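# Carry tube rack through self-closing door onto desk

## Task

Move the tube rack from the counter, through the door that swings shut by itself, and set it on the desk standing upright with each tube seated all the way down in its hole; finish with the door closed, neither the rack nor any tube ever touching the floor, the grippers released and the robots moved away, and no robot toppled or left leaning. One robot or both may be used.

## Robot and tools

Robots: two identical Hello Robot Stretch 3 units, r1 and r2. Each has a two-wheel differential base (0.33 m long, 0.34 m wide, passive omni wheel at the rear), a lift on a mast, and one telescoping arm that reaches out to the robot's right side. The base cannot strafe; to move the gripper forward or back you drive the base. Turning in place pivots about the point midway between the drive wheels, 0.05 m behind the front edge. With the arm retracted and the wrist folded the sweep radius is 0.28 m; an unfolded level wrist reaches past that.

Frames: base frame has its origin on the floor between the drive wheels, x forward, y left, z up. hand_pose is reported in it, at the point where closed fingertips meet; with wrist joints at zero that frame's x is up, y points back toward the mast, z toward the robot's rear. Odometry frame is the base frame at scene start. Each robot reports in its own frames, so relative placement between robots comes only from images, lidar_m, wrist_depth_mm and head_depth_mm.

Tool execute_actions: argument actions is a list holding one action or nothing (empty = just report). The action is an object keyed "r1" and/or "r2". Per robot: "base" with exactly one of translate_m (relative straight drive in metres from the base's current spot, forward positive, -1 to 1) or rotate_rad (relative turn in place, left/counter-clockwise positive, -3.2 to 3.2); "joints" with absolute targets: lift_m 0 to 1.1 (arm height), arm_m 0 to 0.52 (extension), wrist_yaw_rad -1.345 to 4.42 (0 along the arm, positive toward the front, 3.0 folded over the base), wrist_pitch_rad -1.57 to 0.451 (0 level, negative tips down), wrist_roll_rad -2.911 to 2.911, gripper_m -0.089 to 0.179 (larger is wider; real fingertip gap is smaller by about 0.007 nearly shut to 0.025 fully open, zero under 0.007), head_pan_rad -3.953 to 1.73 (0 forward, positive left, -1.57 along the arm), head_tilt_rad -1.53 to 0.419 (negative down). Optional "contact_limits": {"arm_m": effort percent 1 to 100} halts the arm once its effort hits that level. All motions in an action begin together; no action exceeds 15 s. Anything unmentioned may keep pushing toward an earlier target. An unknown key or out-of-range value rejects the whole call. cameras picks which images return: r1_head_camera, r1_nav_camera, r1_wrist_camera, r2_head_camera, r2_nav_camera, r2_wrist_camera, or all (default); [] gives none.

wait {seconds 0 to 10}: lets time pass with no new commands, returns state and images. zoom_image {camera, region [x0,y0,x1,y1] pixels, max 504x504}: enlarges part of that camera's latest full image. finished_scene {scene}: ends the scene permanently and reports success.

Results: base_status and joint_status per motion: done, off_target (resting short of target, possibly still pushing), contact_stop, time_out or torque_fault (old target dropped). Arm and lift stop and go slack when pressing firmly on something; a slack lift may sink under load or be pushed up by closing fingers on a surface. Base, wrist and head have no contact stop. Wrist servos shut off for 10 s after prolonged strain. on_its_own describes uncommanded joints ('held at' is the held target). motor_effort in percent with bracketed peak; biased and noisy; positive wheel effort pushes forward. base_odometry counts wheel turns (slip included); turned_by_wheels and turned_by_imu give turn since last result; base_tilt in degrees with a fixed bias up to about 4. lidar_m: 12 distances in 30-degree sectors, first straight ahead, then counter-clockwise (4th left, 7th back, 10th right), plane 0.17 m high, range 0.15 to 12 m, '-' means nothing. wrist_depth_mm (45 to 1000) and head_depth_mm (280 to 4000) are 7x7 median-depth grids; head's is sideways.

Speed: fast base (0.30 m/s, 1.9 rad/s) only with lift_m under 0.30, arm_m under 0.03 and wrist_yaw_rad over 2.54; otherwise 0.10 m/s and 0.63 rad/s.

Gripping: command gripper_m below object width to grasp; release by going at least 0.02 above the touch value. Readings don't confirm a grasp.

Avoid: folding/unfolding the wrist except with lift_m 0.32 to 0.95, pitch -0.4, roll near 0 (once folded lift can drop to 0.25); yaw below -0.4 unless pitch is -0.5 or lower. Robots pressing on each other, which fails the run; any base already in contact must not drive further. Shared carries, since travel differs up to 2.5 cm per metre and can tip a robot. Arm pushes on rigid objects with the gripper above about 0.45 m, repeated pushes after a contact_stop, driving while holding something fixed, snagging furniture (especially reversing). If tilted, undo in small steps, free the gripper, lower lift to about 0.2. Commands act from the last reported state while you are thinking.

Each tool is called after ">>>" as name(argument=value, ...), one argument or row to a line, values as JSON.

## Session

>>> execute_actions(
  actions=[],
)

Scene clock: 0.00 s.
r1.base_odometry: x=+0.000 y=+0.000 heading=+0.000 (m, m, rad; r1's odometry frame)
r1.turned_by_wheels: +0.000 (rad since the last result)
r1.turned_by_imu: +0.000 (rad since the last result)
r1.base_tilt: forward=+0.5 right=-1.3 (deg)
r1.lidar_m: 1.17 0.86 0.70 0.69 0.77 1.36 2.35 1.30 1.34 1.33 1.45 1.19
r1.head_depth_mm: 1110 1100 1083 1077 1061 1062 1048 / 1135 1118 1109 1097 1091 1074 1063 / 1153 1137 1129 1123 1105 1100 1089 / 1184 1170 1158 1143 1132 1119 1115 / 1204 1186 1174 1165 1157 1143 1126 / 1229 1214 1195 1191 1175 1164 1153 / 1255 1239 1236 1225 1205 1189 1185
r1.base_status: not commanded
r1.joint_positions: lift_m=+0.462 arm_m=+0.001 wrist_yaw_rad=+2.849 wrist_pitch_rad=-0.377 wrist_roll_rad=+0.000 gripper_m=+0.037 head_pan_rad=+0.015 head_tilt_rad=-0.016
r1.joint_status: not commanded
r1.motor_effort: left_wheel=-1 right_wheel=-1 lift_m=+22 arm_m=-1 wrist_yaw_rad=+0 wrist_pitch_rad=+7 wrist_roll_rad=+0 gripper_m=+0 head_pan_rad=+0 head_tilt_rad=+3 (%)
r1.hand_pose: x=+0.0450 y=+0.0732 z=+0.4835 quat_wxyz=(+0.233, +0.706, +0.030, +0.668) (m; r1's base frame)
r1.wrist_depth_mm: 596 614 647 689 714 764 808 / 640 665 701 742 793 823 890 / - 714 755 815 864 932 - / - 789 830 898 915 955 - / - 824 827 831 821 835 826 / 731 749 703 703 673 702 701 / 633 - 619 627 612 615 616
r2.base_odometry: x=+0.000 y=+0.000 heading=+0.000 (m, m, rad; r2's odometry frame)
r2.turned_by_wheels: +0.000 (rad since the last result)
r2.turned_by_imu: +0.000 (rad since the last result)
r2.base_tilt: forward=+1.5 right=+0.4 (deg)
r2.lidar_m: 1.52 1.43 1.16 0.79 0.75 0.76 0.98 1.72 1.76 2.00 1.87 1.91
r2.head_depth_mm: 1894 2242 2233 2219 2205 2203 2176 / 1906 2468 2508 2505 2456 2445 2332 / 1915 2602 2652 2644 2596 2628 2324 / 1912 2434 2444 2402 2382 1694 1694 / 1925 2265 2279 2275 2212 1581 1571 / 1681 2112 2124 2134 2096 1483 1472 / 1918 1982 1983 2001 1973 1375 1388
r2.base_status: not commanded
r2.joint_positions: lift_m=+0.456 arm_m=+0.002 wrist_yaw_rad=+2.953 wrist_pitch_rad=-0.600 wrist_roll_rad=-0.003 gripper_m=+0.037 head_pan_rad=+0.017 head_tilt_rad=-0.004
r2.joint_status: not commanded
r2.motor_effort: left_wheel=+0 right_wheel=+0 lift_m=+29 arm_m=+0 wrist_yaw_rad=+0 wrist_pitch_rad=+3 wrist_roll_rad=+1 gripper_m=+0 head_pan_rad=+1 head_tilt_rad=+1 (%)
r2.hand_pose: x=+0.0158 y=+0.0474 z=+0.4306 quat_wxyz=(+0.272, +0.691, +0.145, +0.654) (m; r2's base frame)
r2.wrist_depth_mm: 591 - 865 - - - - / 646 - 906 - - - - / 669 751 980 - 994 962 942 / 730 808 875 863 826 818 819 / 742 751 756 737 727 698 687 / 683 677 - 650 - 614 594 / 600 590 - - 563 547 541
pictures: r1_head_camera (sideways: a quarter turn clockwise sets it upright), r1_nav_camera (sideways: a quarter turn counterclockwise sets it upright), r1_wrist_camera, r2_head_camera (sideways: a quarter turn clockwise sets it upright), r2_nav_camera (sideways: a quarter turn counterclockwise sets it upright), r2_wrist_camera
Images, in order (width x height): r1_head_camera 896x504, r1_nav_camera 672x504, r1_wrist_camera 644x364, r2_head_camera 896x504, r2_nav_camera 672x504, r2_wrist_camera 644x364.

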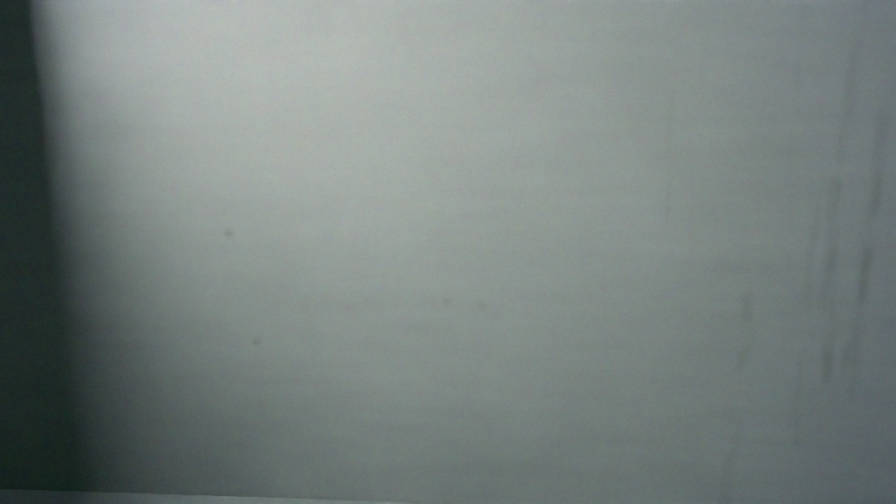

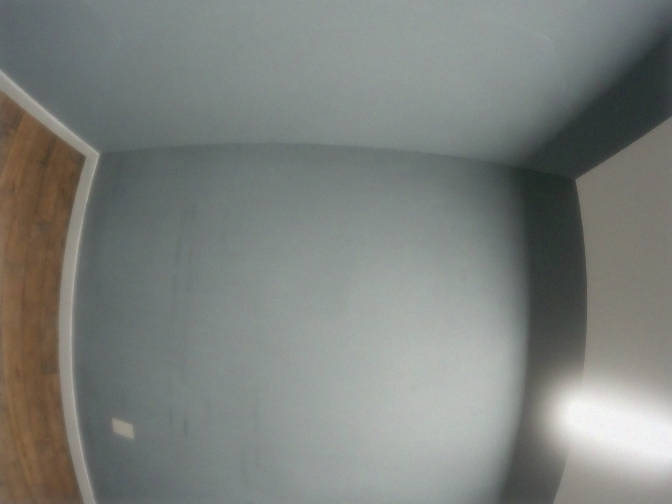

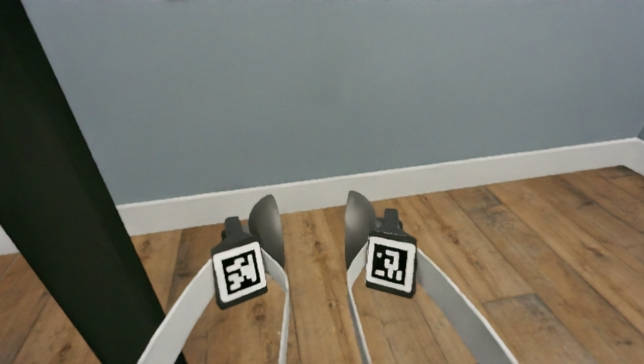

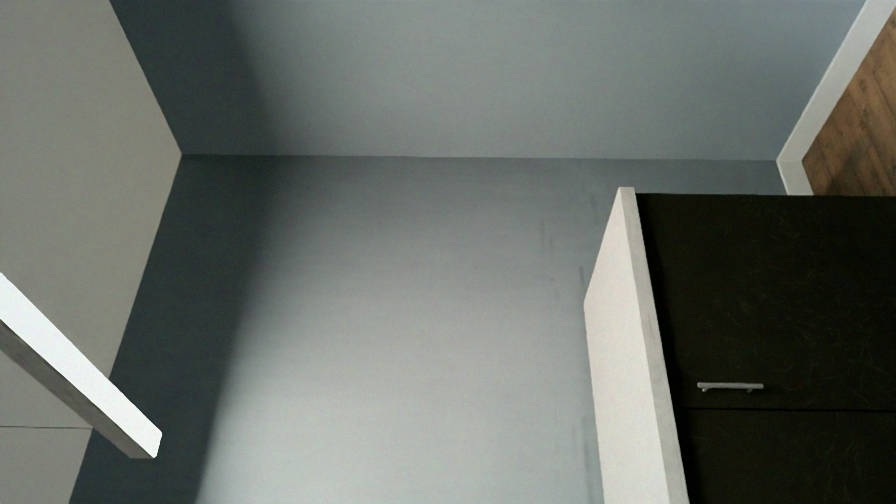

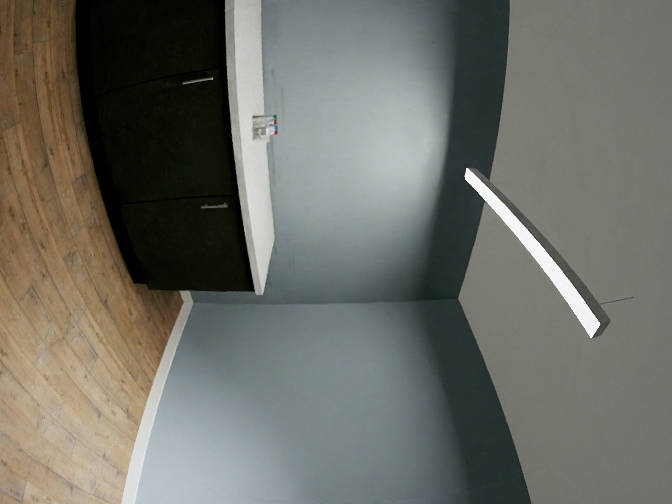

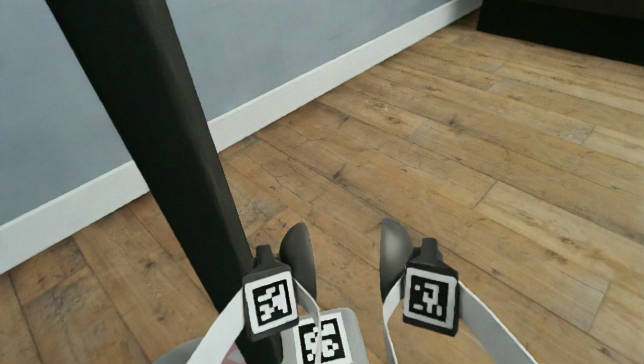

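>>> execute_actions(
  actions=[
    {"r1":{"joints":{"head_pan_rad":-2.0,"head_tilt_rad":-0.4}},"r2":{"joints":{"head_pan_rad":-2.0,"head_tilt_rad":-0.4}}},
  ],
  cameras=["r1_nav_camera","r2_nav_camera","r1_head_camera","r2_head_camera"],
)

>>> execute_actions(
  actions=[
    {"r1":{"joints":{"head_pan_rad":-3.3,"head_tilt_rad":-0.4}},"r2":{"joints":{"head_pan_rad":-3.3,"head_tilt_rad":-0.4}}},
  ],
  cameras=["r1_nav_camera","r2_nav_camera","r1_head_camera","r2_head_camera"],
)

Scene clock: 6.60 s.
r1.base_odometry: x=+0.000 y=+0.000 heading=+0.000 (m, m, rad; r1's odometry frame)
r1.turned_by_wheels: +0.000 (rad since the last result)
r1.turned_by_imu: +0.000 (rad since the last result)
r1.base_tilt: forward=+0.6 right=-1.3 (deg)
r1.lidar_m: 1.17 0.85 0.70 0.70 0.77 1.35 2.35 1.29 1.34 1.33 1.45 1.18
r1.head_depth_mm: 1255 1337 1417 1524 1645 1755 1490 / 1217 1294 1383 1485 1603 1699 1492 / 1199 1261 1345 1437 1544 1663 1482 / 1168 1226 1304 1400 1502 1611 1484 / 1140 1199 1271 1356 1448 1559 1473 / 1109 1168 1238 1316 1409 1517 1483 / 1086 1150 1212 1285 1368 1452 1472
r1.base_status: not commanded
r1.joint_positions: lift_m=+0.462 arm_m=+0.001 wrist_yaw_rad=+2.849 wrist_pitch_rad=-0.377 wrist_roll_rad=+0.000 gripper_m=+0.037 head_pan_rad=-1.993 head_tilt_rad=-0.395
r1.joint_status: all done
r1.motor_effort: left_wheel=-1(1) right_wheel=-1(1) lift_m=+22(23) arm_m=-1(1) wrist_yaw_rad=+0(0) wrist_pitch_rad=+7(7) wrist_roll_rad=+0(0) gripper_m=+0(0) head_pan_rad=-4(56) head_tilt_rad=-2(34) (%)
r1.hand_pose: x=+0.0450 y=+0.0732 z=+0.4835 quat_wxyz=(+0.233, +0.706, +0.030, +0.668) (m; r1's base frame)
r1.wrist_depth_mm: 602 609 650 683 718 763 803 / 628 658 710 745 784 850 881 / - 703 775 808 873 924 - / - 780 831 888 918 981 - / - 824 846 840 849 827 819 / 724 740 693 712 695 709 699 / 633 - 623 626 612 611 614
r2.base_odometry: x=+0.000 y=+0.000 heading=+0.000 (m, m, rad; r2's odometry frame)
r2.turned_by_wheels: +0.000 (rad since the last result)
r2.turned_by_imu: +0.000 (rad since the last result)
r2.base_tilt: forward=+1.4 right=+0.3 (deg)
r2.lidar_m: 1.52 1.43 1.16 0.79 0.74 0.76 0.98 1.72 1.75 2.00 1.87 1.92
r2.head_depth_mm: 1460 1549 1654 1734 1830 1816 1468 / 1536 1615 1740 1847 1972 1817 1460 / 1625 1707 1808 1949 2081 1824 1466 / 1714 1815 1947 2078 2208 1809 1455 / 1810 1926 2080 2233 2333 1808 1461 / 1938 2058 2216 2421 2358 1813 1462 / 2041 2191 2332 2491 2398 1808 1453
r2.base_status: not commanded
r2.joint_positions: lift_m=+0.456 arm_m=+0.002 wrist_yaw_rad=+2.953 wrist_pitch_rad=-0.600 wrist_roll_rad=-0.003 gripper_m=+0.037 head_pan_rad=-1.993 head_tilt_rad=-0.395
r2.joint_status: all done
r2.motor_effort: left_wheel=+0(1) right_wheel=+0(0) lift_m=+29(29) arm_m=+0(1) wrist_yaw_rad=-1(0) wrist_pitch_rad=+3(3) wrist_roll_rad=+1(0) gripper_m=-1(0) head_pan_rad=-2(31) head_tilt_rad=-1(18) (%)
r2.hand_pose: x=+0.0158 y=+0.0474 z=+0.4306 quat_wxyz=(+0.272, +0.691, +0.145, +0.654) (m; r2's base frame)
r2.wrist_depth_mm: 582 - 851 - - - - / 634 - 914 - - - - / 681 756 951 - - 982 948 / 703 789 894 866 832 809 808 / 730 757 779 757 738 696 688 / 696 676 - 636 - 632 605 / 600 594 - - 554 547 543
pictures: r1_head_camera (sideways: a quarter turn clockwise sets it upright), r1_nav_camera (sideways: a quarter turn counterclockwise sets it upright), r2_head_camera (sideways: a quarter turn clockwise sets it upright), r2_nav_camera (sideways: a quarter turn counterclockwise sets it upright)
camera_calibration (this result's frames):
r1_head_camera: T_world_to_cam=[[0.135239, 0.313799, -0.939809, 1.23597], [0.924356, -0.38149, 0.00563672, -0.0102147], [-0.356759, -0.86948, -0.341654, 0.400821], [0, 0, 0, 1]] pos_world=[-0.0147124, -0.0432369, 1.29858]
r1_nav_camera: T_world_to_cam=[[-0.113969, -0.35457, 0.928058, -1.16479], [-0.912258, 0.407291, 0.0435796, 0.00832191], [-0.393442, -0.841662, -0.369877, 0.445327], [0, 0, 0, 1]] pos_world=[0.0500528, -0.0415735, 1.24535]
r2_head_camera: T_world_to_cam=[[0.140299, 0.337012, -0.930988, 1.22924], [0.916035, -0.401035, -0.00712706, 0.0168325], [-0.375761, -0.851818, -0.36498, 0.437118], [0, 0, 0, 1]] pos_world=[-0.0236287, -0.0351752, 1.30407]
r2_nav_camera: T_world_to_cam=[[-0.157495, -0.318978, 0.934585, -1.17171], [-0.908665, 0.41739, -0.0106703, 0.0709413], [-0.386683, -0.850905, -0.355581, 0.424179], [0, 0, 0, 1]] pos_world=[0.0439463, -0.0424224, 1.24664]
Images, in order (width x height): r1_head_camera 896x504, r1_nav_camera 672x504, r2_head_camera 896x504, r2_nav_camera 672x504.

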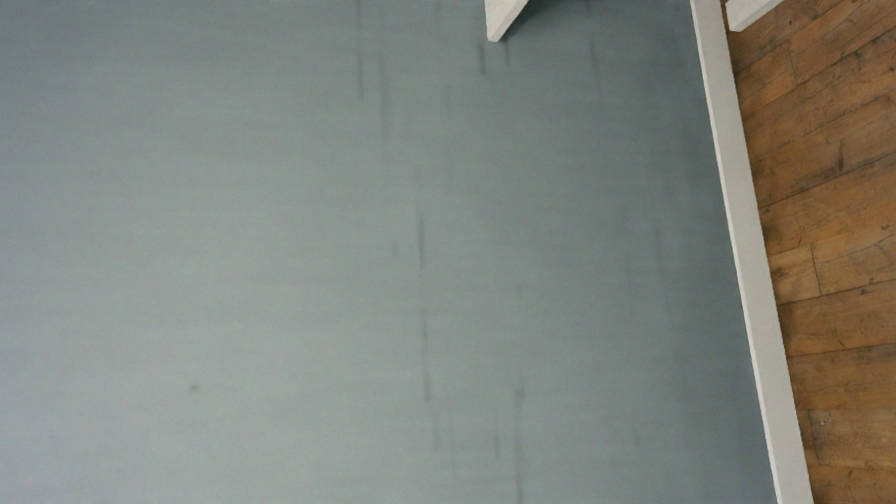

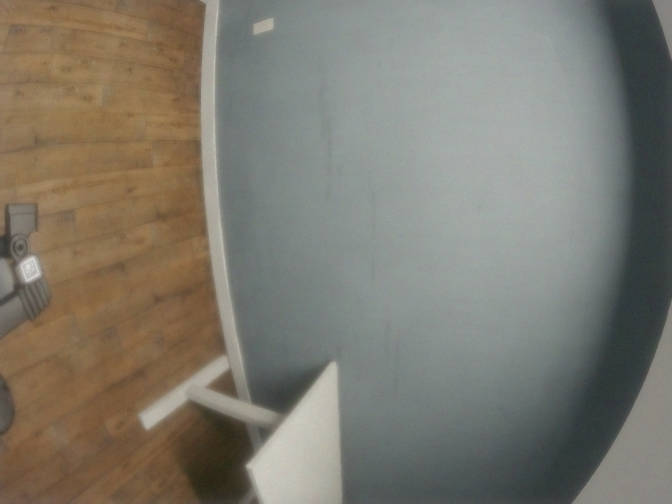

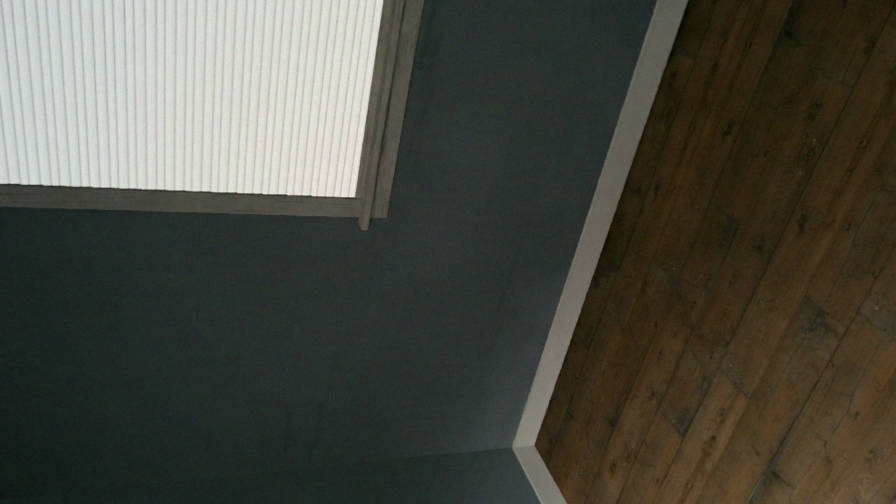

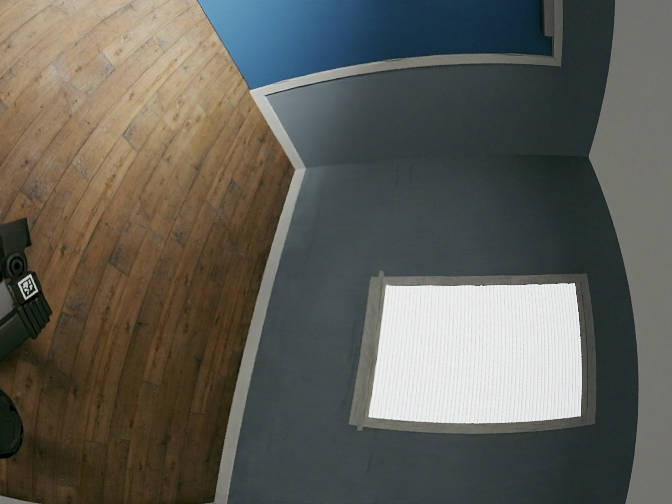

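Scene clock: 7.80 s.
r1.base_odometry: x=+0.000 y=+0.000 heading=+0.000 (m, m, rad; r1's odometry frame)
r1.turned_by_wheels: +0.000 (rad since the last result)
r1.turned_by_imu: +0.000 (rad since the last result)
r1.base_tilt: forward=+0.6 right=-1.3 (deg)
r1.lidar_m: 1.17 0.85 0.70 0.69 0.77 1.35 2.35 1.29 1.34 1.33 1.44 1.18
r1.head_depth_mm: 2170 2284 2246 2227 2200 1873 1493 / 2225 2369 2484 2660 2524 1879 1488 / 2228 2355 2477 2660 2515 1869 1487 / 2233 2356 2509 2626 2502 1862 1479 / 2219 2345 2476 2645 2541 1865 1479 / 2237 2324 2495 2673 2456 1864 1479 / 2238 2370 2510 1900 2400 1851 1469
r1.base_status: not commanded
r1.joint_positions: lift_m=+0.462 arm_m=+0.001 wrist_yaw_rad=+2.849 wrist_pitch_rad=-0.377 wrist_roll_rad=+0.000 gripper_m=+0.037 head_pan_rad=-3.293 head_tilt_rad=-0.395
r1.joint_status: all done
r1.motor_effort: left_wheel=-1(1) right_wheel=-1(1) lift_m=+23(22) arm_m=-1(1) wrist_yaw_rad=+0(0) wrist_pitch_rad=+7(7) wrist_roll_rad=+0(0) gripper_m=-1(0) head_pan_rad=-5(55) head_tilt_rad=-2(1) (%)
r1.hand_pose: x=+0.0450 y=+0.0732 z=+0.4835 quat_wxyz=(+0.233, +0.706, +0.030, +0.668) (m; r1's base frame)
r1.wrist_depth_mm: 596 616 648 686 708 757 803 / 634 667 695 740 780 826 913 / - 719 760 819 866 910 - / - 784 828 869 967 973 - / - 826 827 842 830 829 820 / 722 748 706 717 683 710 701 / 622 - 624 616 617 616 624
r2.base_odometry: x=+0.000 y=+0.000 heading=+0.000 (m, m, rad; r2's odometry frame)
r2.turned_by_wheels: +0.000 (rad since the last result)
r2.turned_by_imu: +0.000 (rad since the last result)
r2.base_tilt: forward=+1.4 right=+0.4 (deg)
r2.lidar_m: 1.52 1.43 1.16 0.79 0.75 0.76 0.98 1.72 1.76 2.00 1.86 1.91
r2.head_depth_mm: 698 736 773 814 856 909 967 / 757 797 839 885 940 1007 1065 / 821 869 921 983 1048 1128 1208 / 904 957 1022 1090 1180 1279 1357 / 993 1061 1147 1235 1345 1469 1467 / 1118 1203 1309 1427 1559 1705 1452 / 1274 1375 1510 1675 1897 1781 1461
r2.base_status: not commanded
r2.joint_positions: lift_m=+0.456 arm_m=+0.002 wrist_yaw_rad=+2.953 wrist_pitch_rad=-0.600 wrist_roll_rad=-0.003 gripper_m=+0.037 head_pan_rad=-3.293 head_tilt_rad=-0.395
r2.joint_status: all done
r2.motor_effort: left_wheel=-1(1) right_wheel=+0(0) lift_m=+29(29) arm_m=+0(0) wrist_yaw_rad=-1(1) wrist_pitch_rad=+3(3) wrist_roll_rad=+1(0) gripper_m=+0(0) head_pan_rad=-2(34) head_tilt_rad=-2(2) (%)
r2.hand_pose: x=+0.0158 y=+0.0474 z=+0.4306 quat_wxyz=(+0.272, +0.691, +0.145, +0.654) (m; r2's base frame)
r2.wrist_depth_mm: 582 - 864 - - - - / 640 - 911 - - - - / 673 762 954 - 988 967 946 / 718 825 891 845 843 800 787 / 748 748 771 738 723 702 680 / 682 676 - 653 - 618 608 / 611 596 - - 561 551 541
pictures: r1_head_camera (sideways: a quarter turn clockwise sets it upright), r1_nav_camera (sideways: a quarter turn counterclockwise sets it upright), r2_head_camera (sideways: a quarter turn clockwise sets it upright), r2_nav_camera (sideways: a quarter turn counterclockwise sets it upright)
camera_calibration (this result's frames):
r1_head_camera: T_world_to_cam=[[0.338632, -0.0463838, -0.939775, 1.23469], [-0.120325, -0.992719, 0.00563977, -0.00384611], [-0.933193, 0.111169, -0.341748, 0.40446], [0, 0, 0, 1]] pos_world=[-0.0411282, 0.0084881, 1.29857]
r1_nav_camera: T_world_to_cam=[[-0.372227, 0.0149825, 0.928021, -1.16317], [0.148417, 0.987964, 0.0435794, 0.00185205], [-0.916199, 0.153956, -0.36997, 0.448637], [0, 0, 0, 1]] pos_world=[-0.0221955, -0.0534728, 1.24534]
r2_head_camera: T_world_to_cam=[[0.362343, -0.0450474, -0.930956, 1.22785], [-0.14138, -0.98993, -0.00712623, 0.0232817], [-0.92126, 0.134201, -0.365063, 0.440554], [0, 0, 0, 1]] pos_world=[-0.0357459, 0.019236, 1.30407]
r2_nav_camera: T_world_to_cam=[[-0.349566, 0.0664417, 0.934553, -1.17049], [0.159112, 0.987203, -0.0106696, 0.0644268], [-0.923302, 0.144969, -0.355664, 0.42756], [0, 0, 0, 1]] pos_world=[-0.0246477, -0.0478158, 1.24664]
Images, in order (width x height): r1_head_camera 896x504, r1_nav_camera 672x504, r2_head_camera 896x504, r2_nav_camera 672x504.

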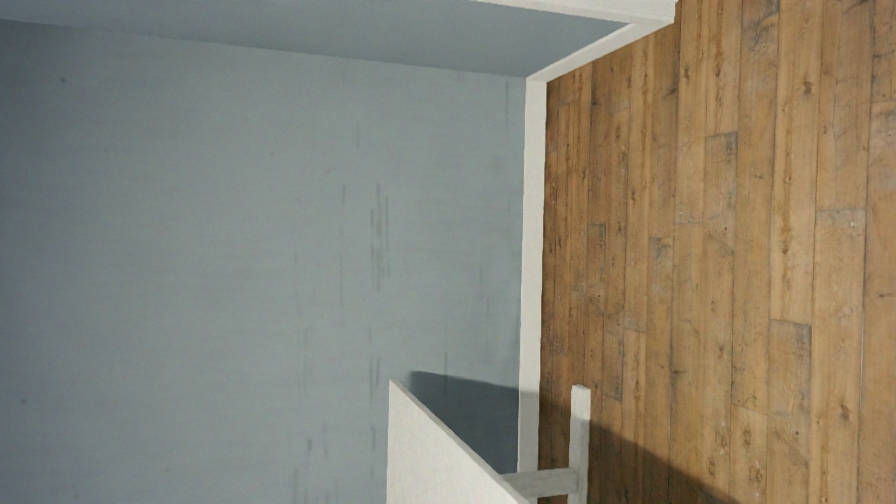

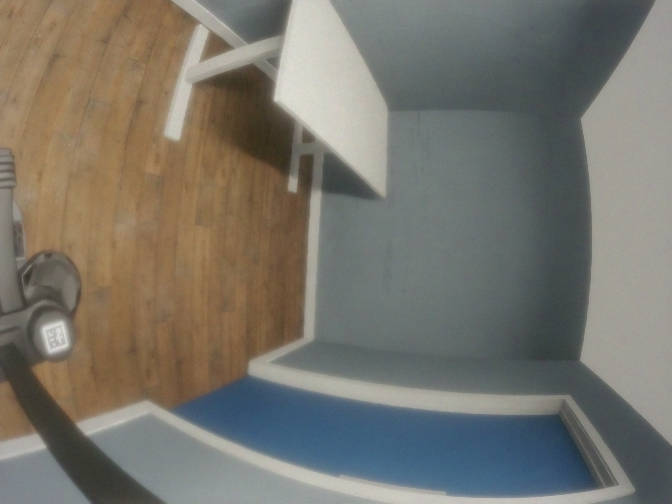

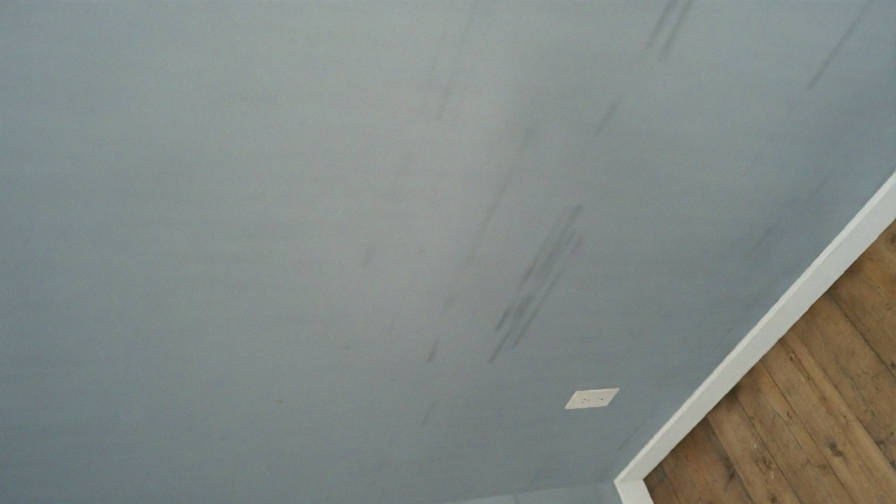

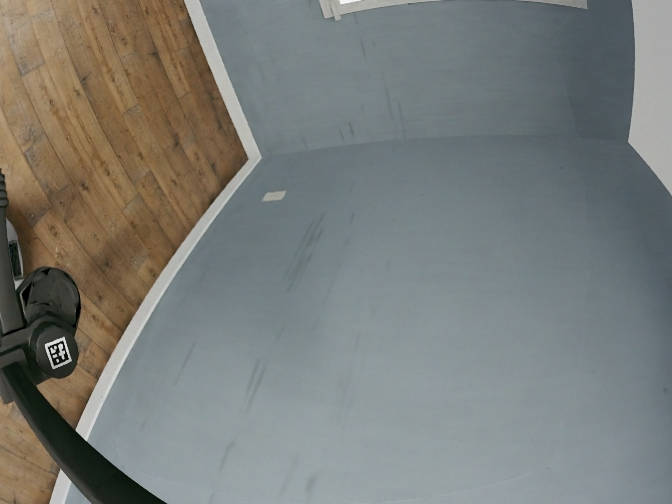

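>>> execute_actions(
  actions=[
    {"r1":{"base":{"rotate_rad":-0.13},"joints":{"wrist_yaw_rad":3.0,"wrist_pitch_rad":-0.4,"lift_m":0.28,"head_pan_rad":1.57,"head_tilt_rad":-0.6}},"r2":{"base":{"rotate_rad":0.33},"joints":{"head_pan_rad":0.05,"head_tilt_rad":-0.4,"wrist_pitch_rad":-0.4,"lift_m":0.28}}},
  ],
  cameras=["r2_head_camera"],
)

>>> execute_actions(
  actions=[
    {"r1":{"base":{"translate_m":-1.0}},"r2":{"base":{"translate_m":0.9},"joints":{"head_pan_rad":0.15,"head_tilt_rad":-0.5}}},
  ],
  cameras=["r2_head_camera","r1_nav_camera"],
)

>>> execute_actions(
  actions=[
    {"r1":{"base":{"rotate_rad":1.57},"joints":{"head_pan_rad":0,"head_tilt_rad":-0.7}},"r2":{"base":{"rotate_rad":1.85},"joints":{"head_pan_rad":-1.57,"head_tilt_rad":-0.55,"lift_m":0.9}}},
  ],
  cameras=["r2_head_camera","r1_nav_camera","r1_head_camera"],
)

Scene clock: 27.77 s.
r1.base_odometry: x=+0.000 y=+0.000 heading=-0.130 (m, m, rad; r1's odometry frame)
r1.turned_by_wheels: -0.130 (rad since the last result)
r1.turned_by_imu: -0.129 (rad since the last result)
r1.base_tilt: forward=+0.6 right=-1.3 (deg)
r1.lidar_m: 1.18 0.95 0.71 0.70 0.73 1.03 2.59 1.29 1.37 1.33 1.40 1.21
r1.head_depth_mm: 556 604 664 737 834 953 1106 / 558 608 668 741 837 957 1119 / 558 610 672 748 838 965 1117 / 561 613 675 750 846 967 1132 / 562 614 676 756 852 982 1144 / 566 616 680 759 856 981 1145 / 569 621 683 762 860 989 1129
r1.base_status: done
r1.joint_positions: lift_m=+0.280 arm_m=+0.001 wrist_yaw_rad=+2.998 wrist_pitch_rad=-0.413 wrist_roll_rad=+0.000 gripper_m=+0.037 head_pan_rad=+1.563 head_tilt_rad=-0.593
r1.joint_status: all done
r1.motor_effort: left_wheel=+2(6) right_wheel=-2(4) lift_m=+20(20) arm_m=-1(1) wrist_yaw_rad=+1(1) wrist_pitch_rad=+7(5) wrist_roll_rad=+0(0) gripper_m=+1(0) head_pan_rad=+5(56) head_tilt_rad=-4(26) (%)
r1.hand_pose: x=+0.0109 y=+0.0764 z=+0.2940 quat_wxyz=(+0.194, +0.700, +0.095, +0.680) (m; r1's base frame)
r1.wrist_depth_mm: - 626 651 672 720 757 801 / 651 - 717 748 784 835 882 / 703 - 762 800 813 847 828 / 688 - 683 677 678 670 656 / 574 568 - 554 558 563 553 / 487 481 - - 469 474 472 / - - - - 416 417 412
r2.base_odometry: x=+0.000 y=+0.000 heading=+0.330 (m, m, rad; r2's odometry frame)
r2.turned_by_wheels: +0.330 (rad since the last result)
r2.turned_by_imu: +0.329 (rad since the last result)
r2.base_tilt: forward=+1.4 right=+0.4 (deg)
r2.lidar_m: 1.43 1.43 0.87 0.75 0.75 0.86 1.47 1.72 1.97 1.88 1.87 1.68
r2.head_depth_mm: 1938 2072 2108 1660 1829 1844 1473 / 1871 2026 2067 1617 1769 1820 1468 / 1829 1961 2043 1566 1718 1787 1461 / 1793 1917 1825 1536 1654 1764 1457 / 1767 1866 1915 1475 1606 1695 1468 / 1726 1829 1887 1451 1551 1700 1465 / 1696 1788 1848 1410 1517 1625 1460
r2.base_status: done
r2.joint_positions: lift_m=+0.280 arm_m=+0.002 wrist_yaw_rad=+2.953 wrist_pitch_rad=-0.420 wrist_roll_rad=-0.003 gripper_m=+0.037 head_pan_rad=+0.043 head_tilt_rad=-0.395
r2.joint_status: all done
r2.motor_effort: left_wheel=-1(4) right_wheel=+3(8) lift_m=+17(26) arm_m=-1(0) wrist_yaw_rad=+0(0) wrist_pitch_rad=+6(6) wrist_roll_rad=+0(0) gripper_m=+0(0) head_pan_rad=+3(29) head_tilt_rad=-3(2) (%)
r2.hand_pose: x=+0.0207 y=+0.0732 z=+0.2927 quat_wxyz=(+0.212, +0.701, +0.082, +0.676) (m; r2's base frame)
r2.wrist_depth_mm: 587 - 712 813 922 - - / 623 - 769 860 - - - / 673 - 820 910 986 962 929 / 708 - 828 780 767 739 709 / 687 670 652 646 627 596 576 / 563 567 - 541 - 506 504 / 486 488 - - 444 433 427
pictures: r2_head_camera (sideways: a quarter turn clockwise sets it upright)
camera_calibration (this result's frames):
r2_head_camera: T_world_to_cam=[[-0.36457, -0.0256512, -0.930823, 1.23211], [-0.0520769, 0.998618, -0.00712283, 0.0227325], [0.929719, 0.0458776, -0.365402, 0.429704], [0, 0, 0, 1]] pos_world=[0.0508697, -0.0108097, 1.30405]
Images, in order (width x height): r2_head_camera 896x504.

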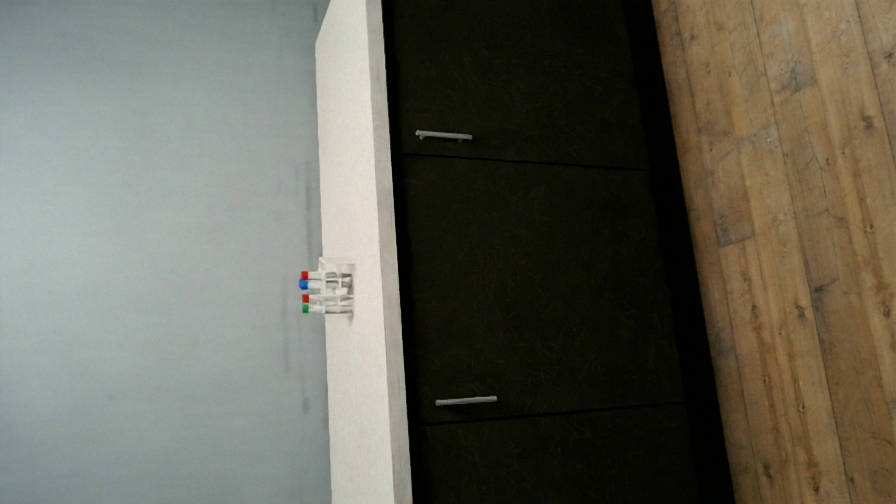

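Scene clock: 32.77 s.
r1.base_odometry: x=-0.992 y=+0.129 heading=-0.130 (m, m, rad; r1's odometry frame)
r1.turned_by_wheels: +0.000 (rad since the last result)
r1.turned_by_imu: -0.002 (rad since the last result)
r1.base_tilt: forward=+0.6 right=-1.3 (deg)
r1.lidar_m: 2.18 1.00 0.74 0.73 0.85 1.07 1.60 1.44 1.32 0.84 1.36 1.91
r1.head_depth_mm: 579 639 707 786 885 1015 1176 / 630 658 714 789 875 1012 1195 / 662 721 792 872 969 1090 1204 / 663 726 799 888 1001 1147 1252 / 666 729 804 900 1010 1156 1265 / 670 732 803 897 1008 1169 1262 / 673 736 806 903 1021 1167 1270
r1.base_status: done
r1.joint_positions: lift_m=+0.280 arm_m=+0.001 wrist_yaw_rad=+2.999 wrist_pitch_rad=-0.413 wrist_roll_rad=+0.000 gripper_m=+0.037 head_pan_rad=+1.563 head_tilt_rad=-0.593
r1.joint_status: not commanded
r1.motor_effort: left_wheel=+1(10) right_wheel=-2(6) lift_m=+21(21) arm_m=-1(1) wrist_yaw_rad=+1(1) wrist_pitch_rad=+7(7) wrist_roll_rad=+0(0) gripper_m=+0(0) head_pan_rad=+5(5) head_tilt_rad=-4(4) (%)
r1.hand_pose: x=+0.0108 y=+0.0764 z=+0.2939 quat_wxyz=(+0.194, +0.700, +0.095, +0.680) (m; r1's base frame)
r1.wrist_depth_mm: - 720 760 759 752 791 859 / 736 - 830 813 823 862 917 / 810 - 848 823 841 839 842 / 696 - 681 673 672 674 659 / 572 575 - 560 556 559 548 / 492 494 - - 466 474 475 / - - - - 419 413 413
r2.base_odometry: x=+0.851 y=+0.291 heading=+0.330 (m, m, rad; r2's odometry frame)
r2.turned_by_wheels: +0.000 (rad since the last result)
r2.turned_by_imu: +0.002 (rad since the last result)
r2.base_tilt: forward=+1.4 right=+0.4 (deg)
r2.lidar_m: 0.56 0.56 0.65 0.99 0.99 1.14 1.96 2.59 1.91 1.63 1.63 0.66
r2.head_depth_mm: 1031 1117 1187 862 683 770 881 / 1014 1098 1170 859 680 749 856 / 1007 1086 1158 857 678 736 837 / 983 1062 1139 806 649 721 817 / 973 1053 1130 805 648 703 798 / 959 1034 1109 848 648 693 780 / 947 1025 1097 847 622 676 761
r2.base_status: done
r2.joint_positions: lift_m=+0.280 arm_m=+0.002 wrist_yaw_rad=+2.953 wrist_pitch_rad=-0.419 wrist_roll_rad=-0.003 gripper_m=+0.037 head_pan_rad=+0.143 head_tilt_rad=-0.495
r2.joint_status: all done
r2.motor_effort: left_wheel=-2(6) right_wheel=+2(12) lift_m=+18(18) arm_m=-1(0) wrist_yaw_rad=+0(0) wrist_pitch_rad=+6(6) wrist_roll_rad=+0(0) gripper_m=+0(0) head_pan_rad=+3(12) head_tilt_rad=-3(10) (%)
r2.hand_pose: x=+0.0207 y=+0.0732 z=+0.2929 quat_wxyz=(+0.212, +0.701, +0.082, +0.676) (m; r2's base frame)
r2.wrist_depth_mm: 780 - 941 - 810 626 493 / 836 - - - 965 648 517 / 899 - - - 944 744 545 / 875 - 811 768 763 721 602 / 689 681 649 646 645 600 579 / 563 561 - 539 - 504 496 / 482 494 - - 436 437 427
pictures: r1_nav_camera (sideways: a quarter turn counterclockwise sets it upright), r2_head_camera (sideways: a quarter turn clockwise sets it upright)
camera_calibration (this result's frames):
r1_nav_camera: T_world_to_cam=[[-0.0369352, 0.54558, 0.837244, -1.0468], [0.9991, 0.00268365, 0.0423268, -0.00169531], [0.0208458, 0.838054, -0.545189, 0.670918], [0, 0, 0, 1]] pos_world=[-0.0509559, 0.00885363, 1.24228]
r2_head_camera: T_world_to_cam=[[-0.44971, -0.0748903, -0.890029, 1.1794], [-0.152382, 0.988302, -0.00616431, 0.0220956], [0.88008, 0.132852, -0.455862, 0.547723], [0, 0, 0, 1]] pos_world=[0.0517166, -0.00627766, 1.29952]
Images, in order (width x height): r1_nav_camera 672x504, r2_head_camera 896x504.

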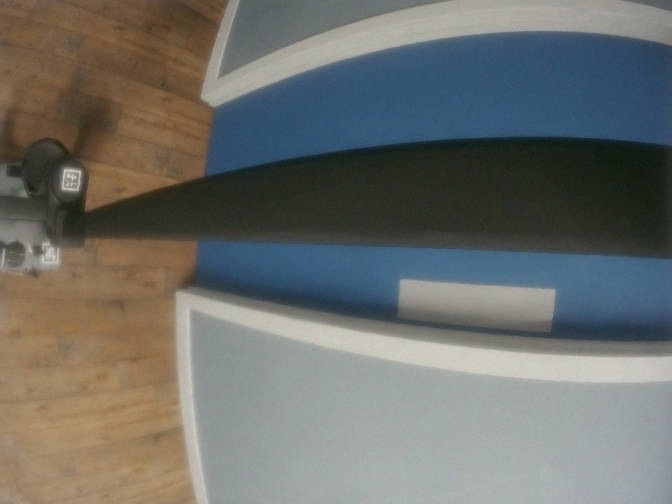

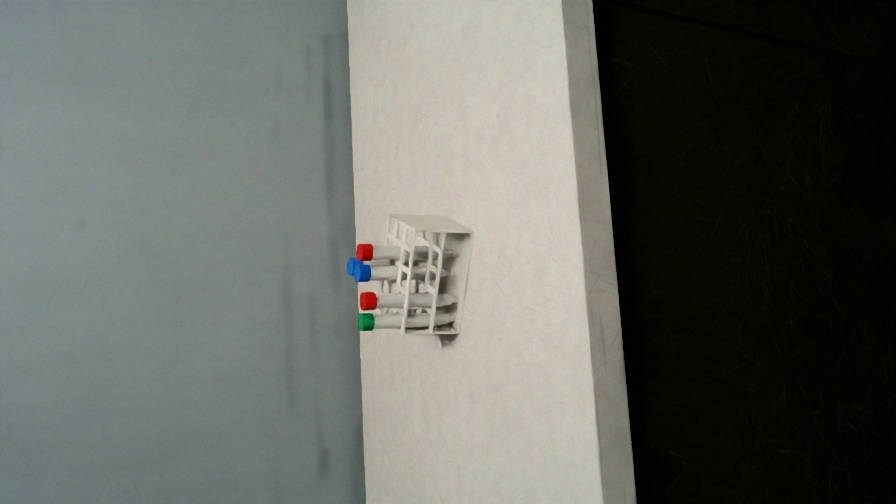

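Scene clock: 39.23 s.
r1.base_odometry: x=-0.992 y=+0.129 heading=+1.440 (m, m, rad; r1's odometry frame)
r1.turned_by_wheels: +1.570 (rad since the last result)
r1.turned_by_imu: +1.564 (rad since the last result)
r1.base_tilt: forward=+0.6 right=-1.4 (deg)
r1.lidar_m: 0.73 0.85 1.05 1.59 1.66 1.33 0.84 1.34 1.87 2.17 1.02 0.75
r1.head_depth_mm: 576 642 730 833 965 1149 1214 / 638 679 747 834 973 1153 1211 / 661 733 822 931 1063 1236 1211 / 664 736 828 939 1104 1309 1212 / 666 737 830 949 1102 1317 1210 / 668 740 834 951 1108 1318 1211 / 672 743 839 956 1113 1322 1209
r1.base_status: done
r1.joint_positions: lift_m=+0.280 arm_m=+0.001 wrist_yaw_rad=+2.999 wrist_pitch_rad=-0.413 wrist_roll_rad=+0.000 gripper_m=+0.037 head_pan_rad=+0.007 head_tilt_rad=-0.692
r1.joint_status: all done
r1.motor_effort: left_wheel=-4(12) right_wheel=+1(6) lift_m=+20(21) arm_m=-1(1) wrist_yaw_rad=+1(1) wrist_pitch_rad=+7(7) wrist_roll_rad=+0(0) gripper_m=+0(0) head_pan_rad=-4(55) head_tilt_rad=-5(19) (%)
r1.hand_pose: x=+0.0108 y=+0.0764 z=+0.2939 quat_wxyz=(+0.194, +0.700, +0.095, +0.680) (m; r1's base frame)
r1.wrist_depth_mm: - - - - - 976 803 / - - - - - - 824 / 875 - 847 840 844 845 781 / 698 - 664 679 673 669 668 / 568 571 - 562 553 551 556 / 491 487 - - 465 470 471 / - - - - 416 410 413
r2.base_odometry: x=+0.851 y=+0.291 heading=+2.180 (m, m, rad; r2's odometry frame)
r2.turned_by_wheels: +1.850 (rad since the last result)
r2.turned_by_imu: +1.846 (rad since the last result)
r2.base_tilt: forward=+1.4 right=+0.4 (deg)
r2.lidar_m: 0.99 1.03 1.42 2.59 2.30 1.69 1.63 0.80 0.58 0.56 0.59 0.80
r2.head_depth_mm: 981 1066 1120 780 655 751 - / 976 1069 1121 779 657 760 - / 985 1070 1129 776 655 760 839 / 984 1068 1123 772 654 761 844 / 980 1066 1130 772 652 760 - / 987 1069 1127 773 650 757 862 / 984 1069 1124 768 650 760 879
r2.base_status: done
r2.joint_positions: lift_m=+0.900 arm_m=+0.002 wrist_yaw_rad=+2.953 wrist_pitch_rad=-0.419 wrist_roll_rad=-0.003 gripper_m=+0.037 head_pan_rad=-1.563 head_tilt_rad=-0.544
r2.joint_status: all done
r2.motor_effort: left_wheel=-2(9) right_wheel=+3(10) lift_m=+37(39) arm_m=-1(1) wrist_yaw_rad=+1(1) wrist_pitch_rad=+6(6) wrist_roll_rad=+0(1) gripper_m=+0(0) head_pan_rad=-2(31) head_tilt_rad=-2(6) (%)
r2.hand_pose: x=+0.0208 y=+0.0733 z=+0.9121 quat_wxyz=(+0.212, +0.701, +0.082, +0.676) (m; r2's base frame)
r2.wrist_depth_mm: - - - - - - - / - - - - - - - / - - - - - - - / - - - - - - - / - - - - - - - / - - - - - - - / - - - - - - -
pictures: r1_head_camera (sideways: a quarter turn clockwise sets it upright), r1_nav_camera (sideways: a quarter turn counterclockwise sets it upright), r2_head_camera (sideways: a quarter turn clockwise sets it upright)
camera_calibration (this result's frames):
r1_head_camera: T_world_to_cam=[[-0.601594, -0.0094512, -0.798746, 1.05648], [-0.0347199, 0.999294, 0.0143259, -0.0156728], [0.798047, 0.0363508, -0.601497, 0.731881], [0, 0, 0, 1]] pos_world=[0.0509519, -0.000957702, 1.28431]
r1_nav_camera: T_world_to_cam=[[0.625134, 0.0457231, 0.779177, -0.975139], [0.0218685, -0.998917, 0.0410725, 0.0059041], [0.780211, -0.00863639, -0.625457, 0.770711], [0, 0, 0, 1]] pos_world=[0.00814683, 0.0571402, 1.24161]
r2_head_camera: T_world_to_cam=[[-0.0139489, 0.498749, -0.866634, 1.14623], [0.99982, 0.0181136, -0.00566819, 0.0144209], [0.0128709, -0.866557, -0.498912, 0.609028], [0, 0, 0, 1]] pos_world=[-0.00626834, -0.0441842, 1.2973]
Images, in order (width x height): r1_head_camera 896x504, r1_nav_camera 672x504, r2_head_camera 896x504.

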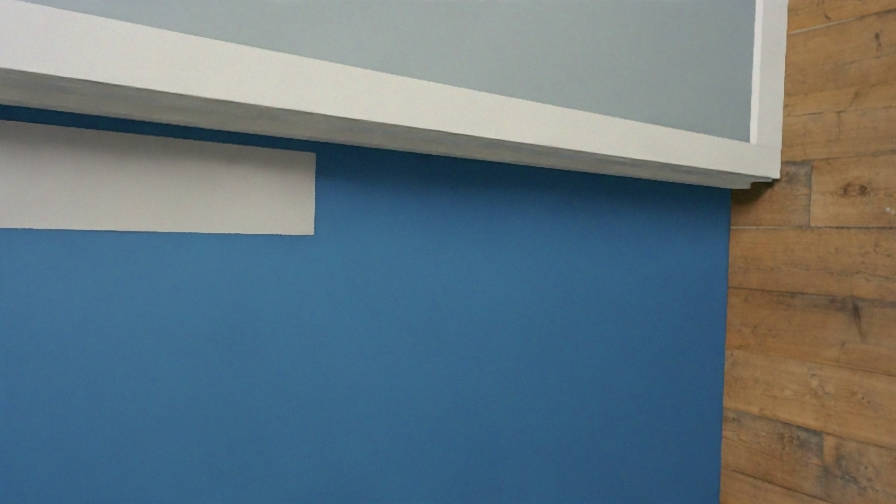

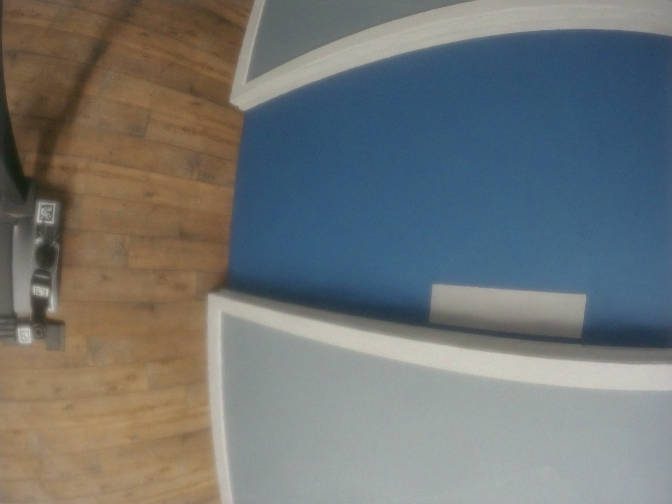

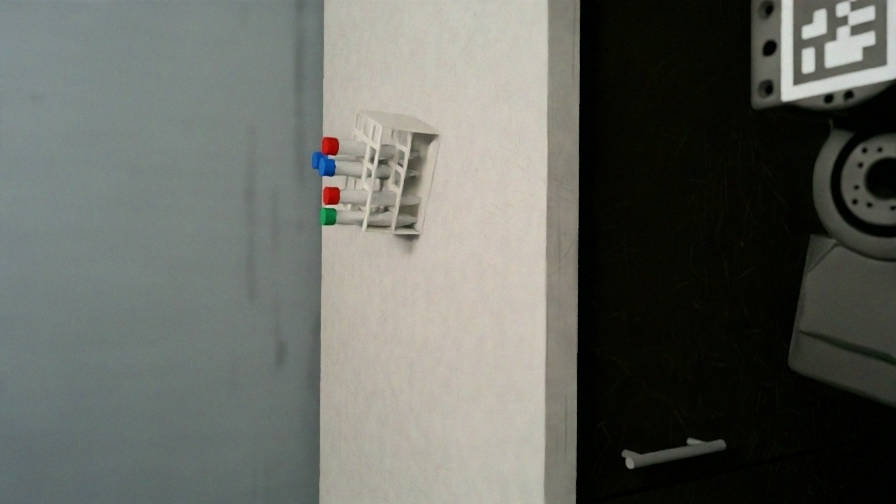

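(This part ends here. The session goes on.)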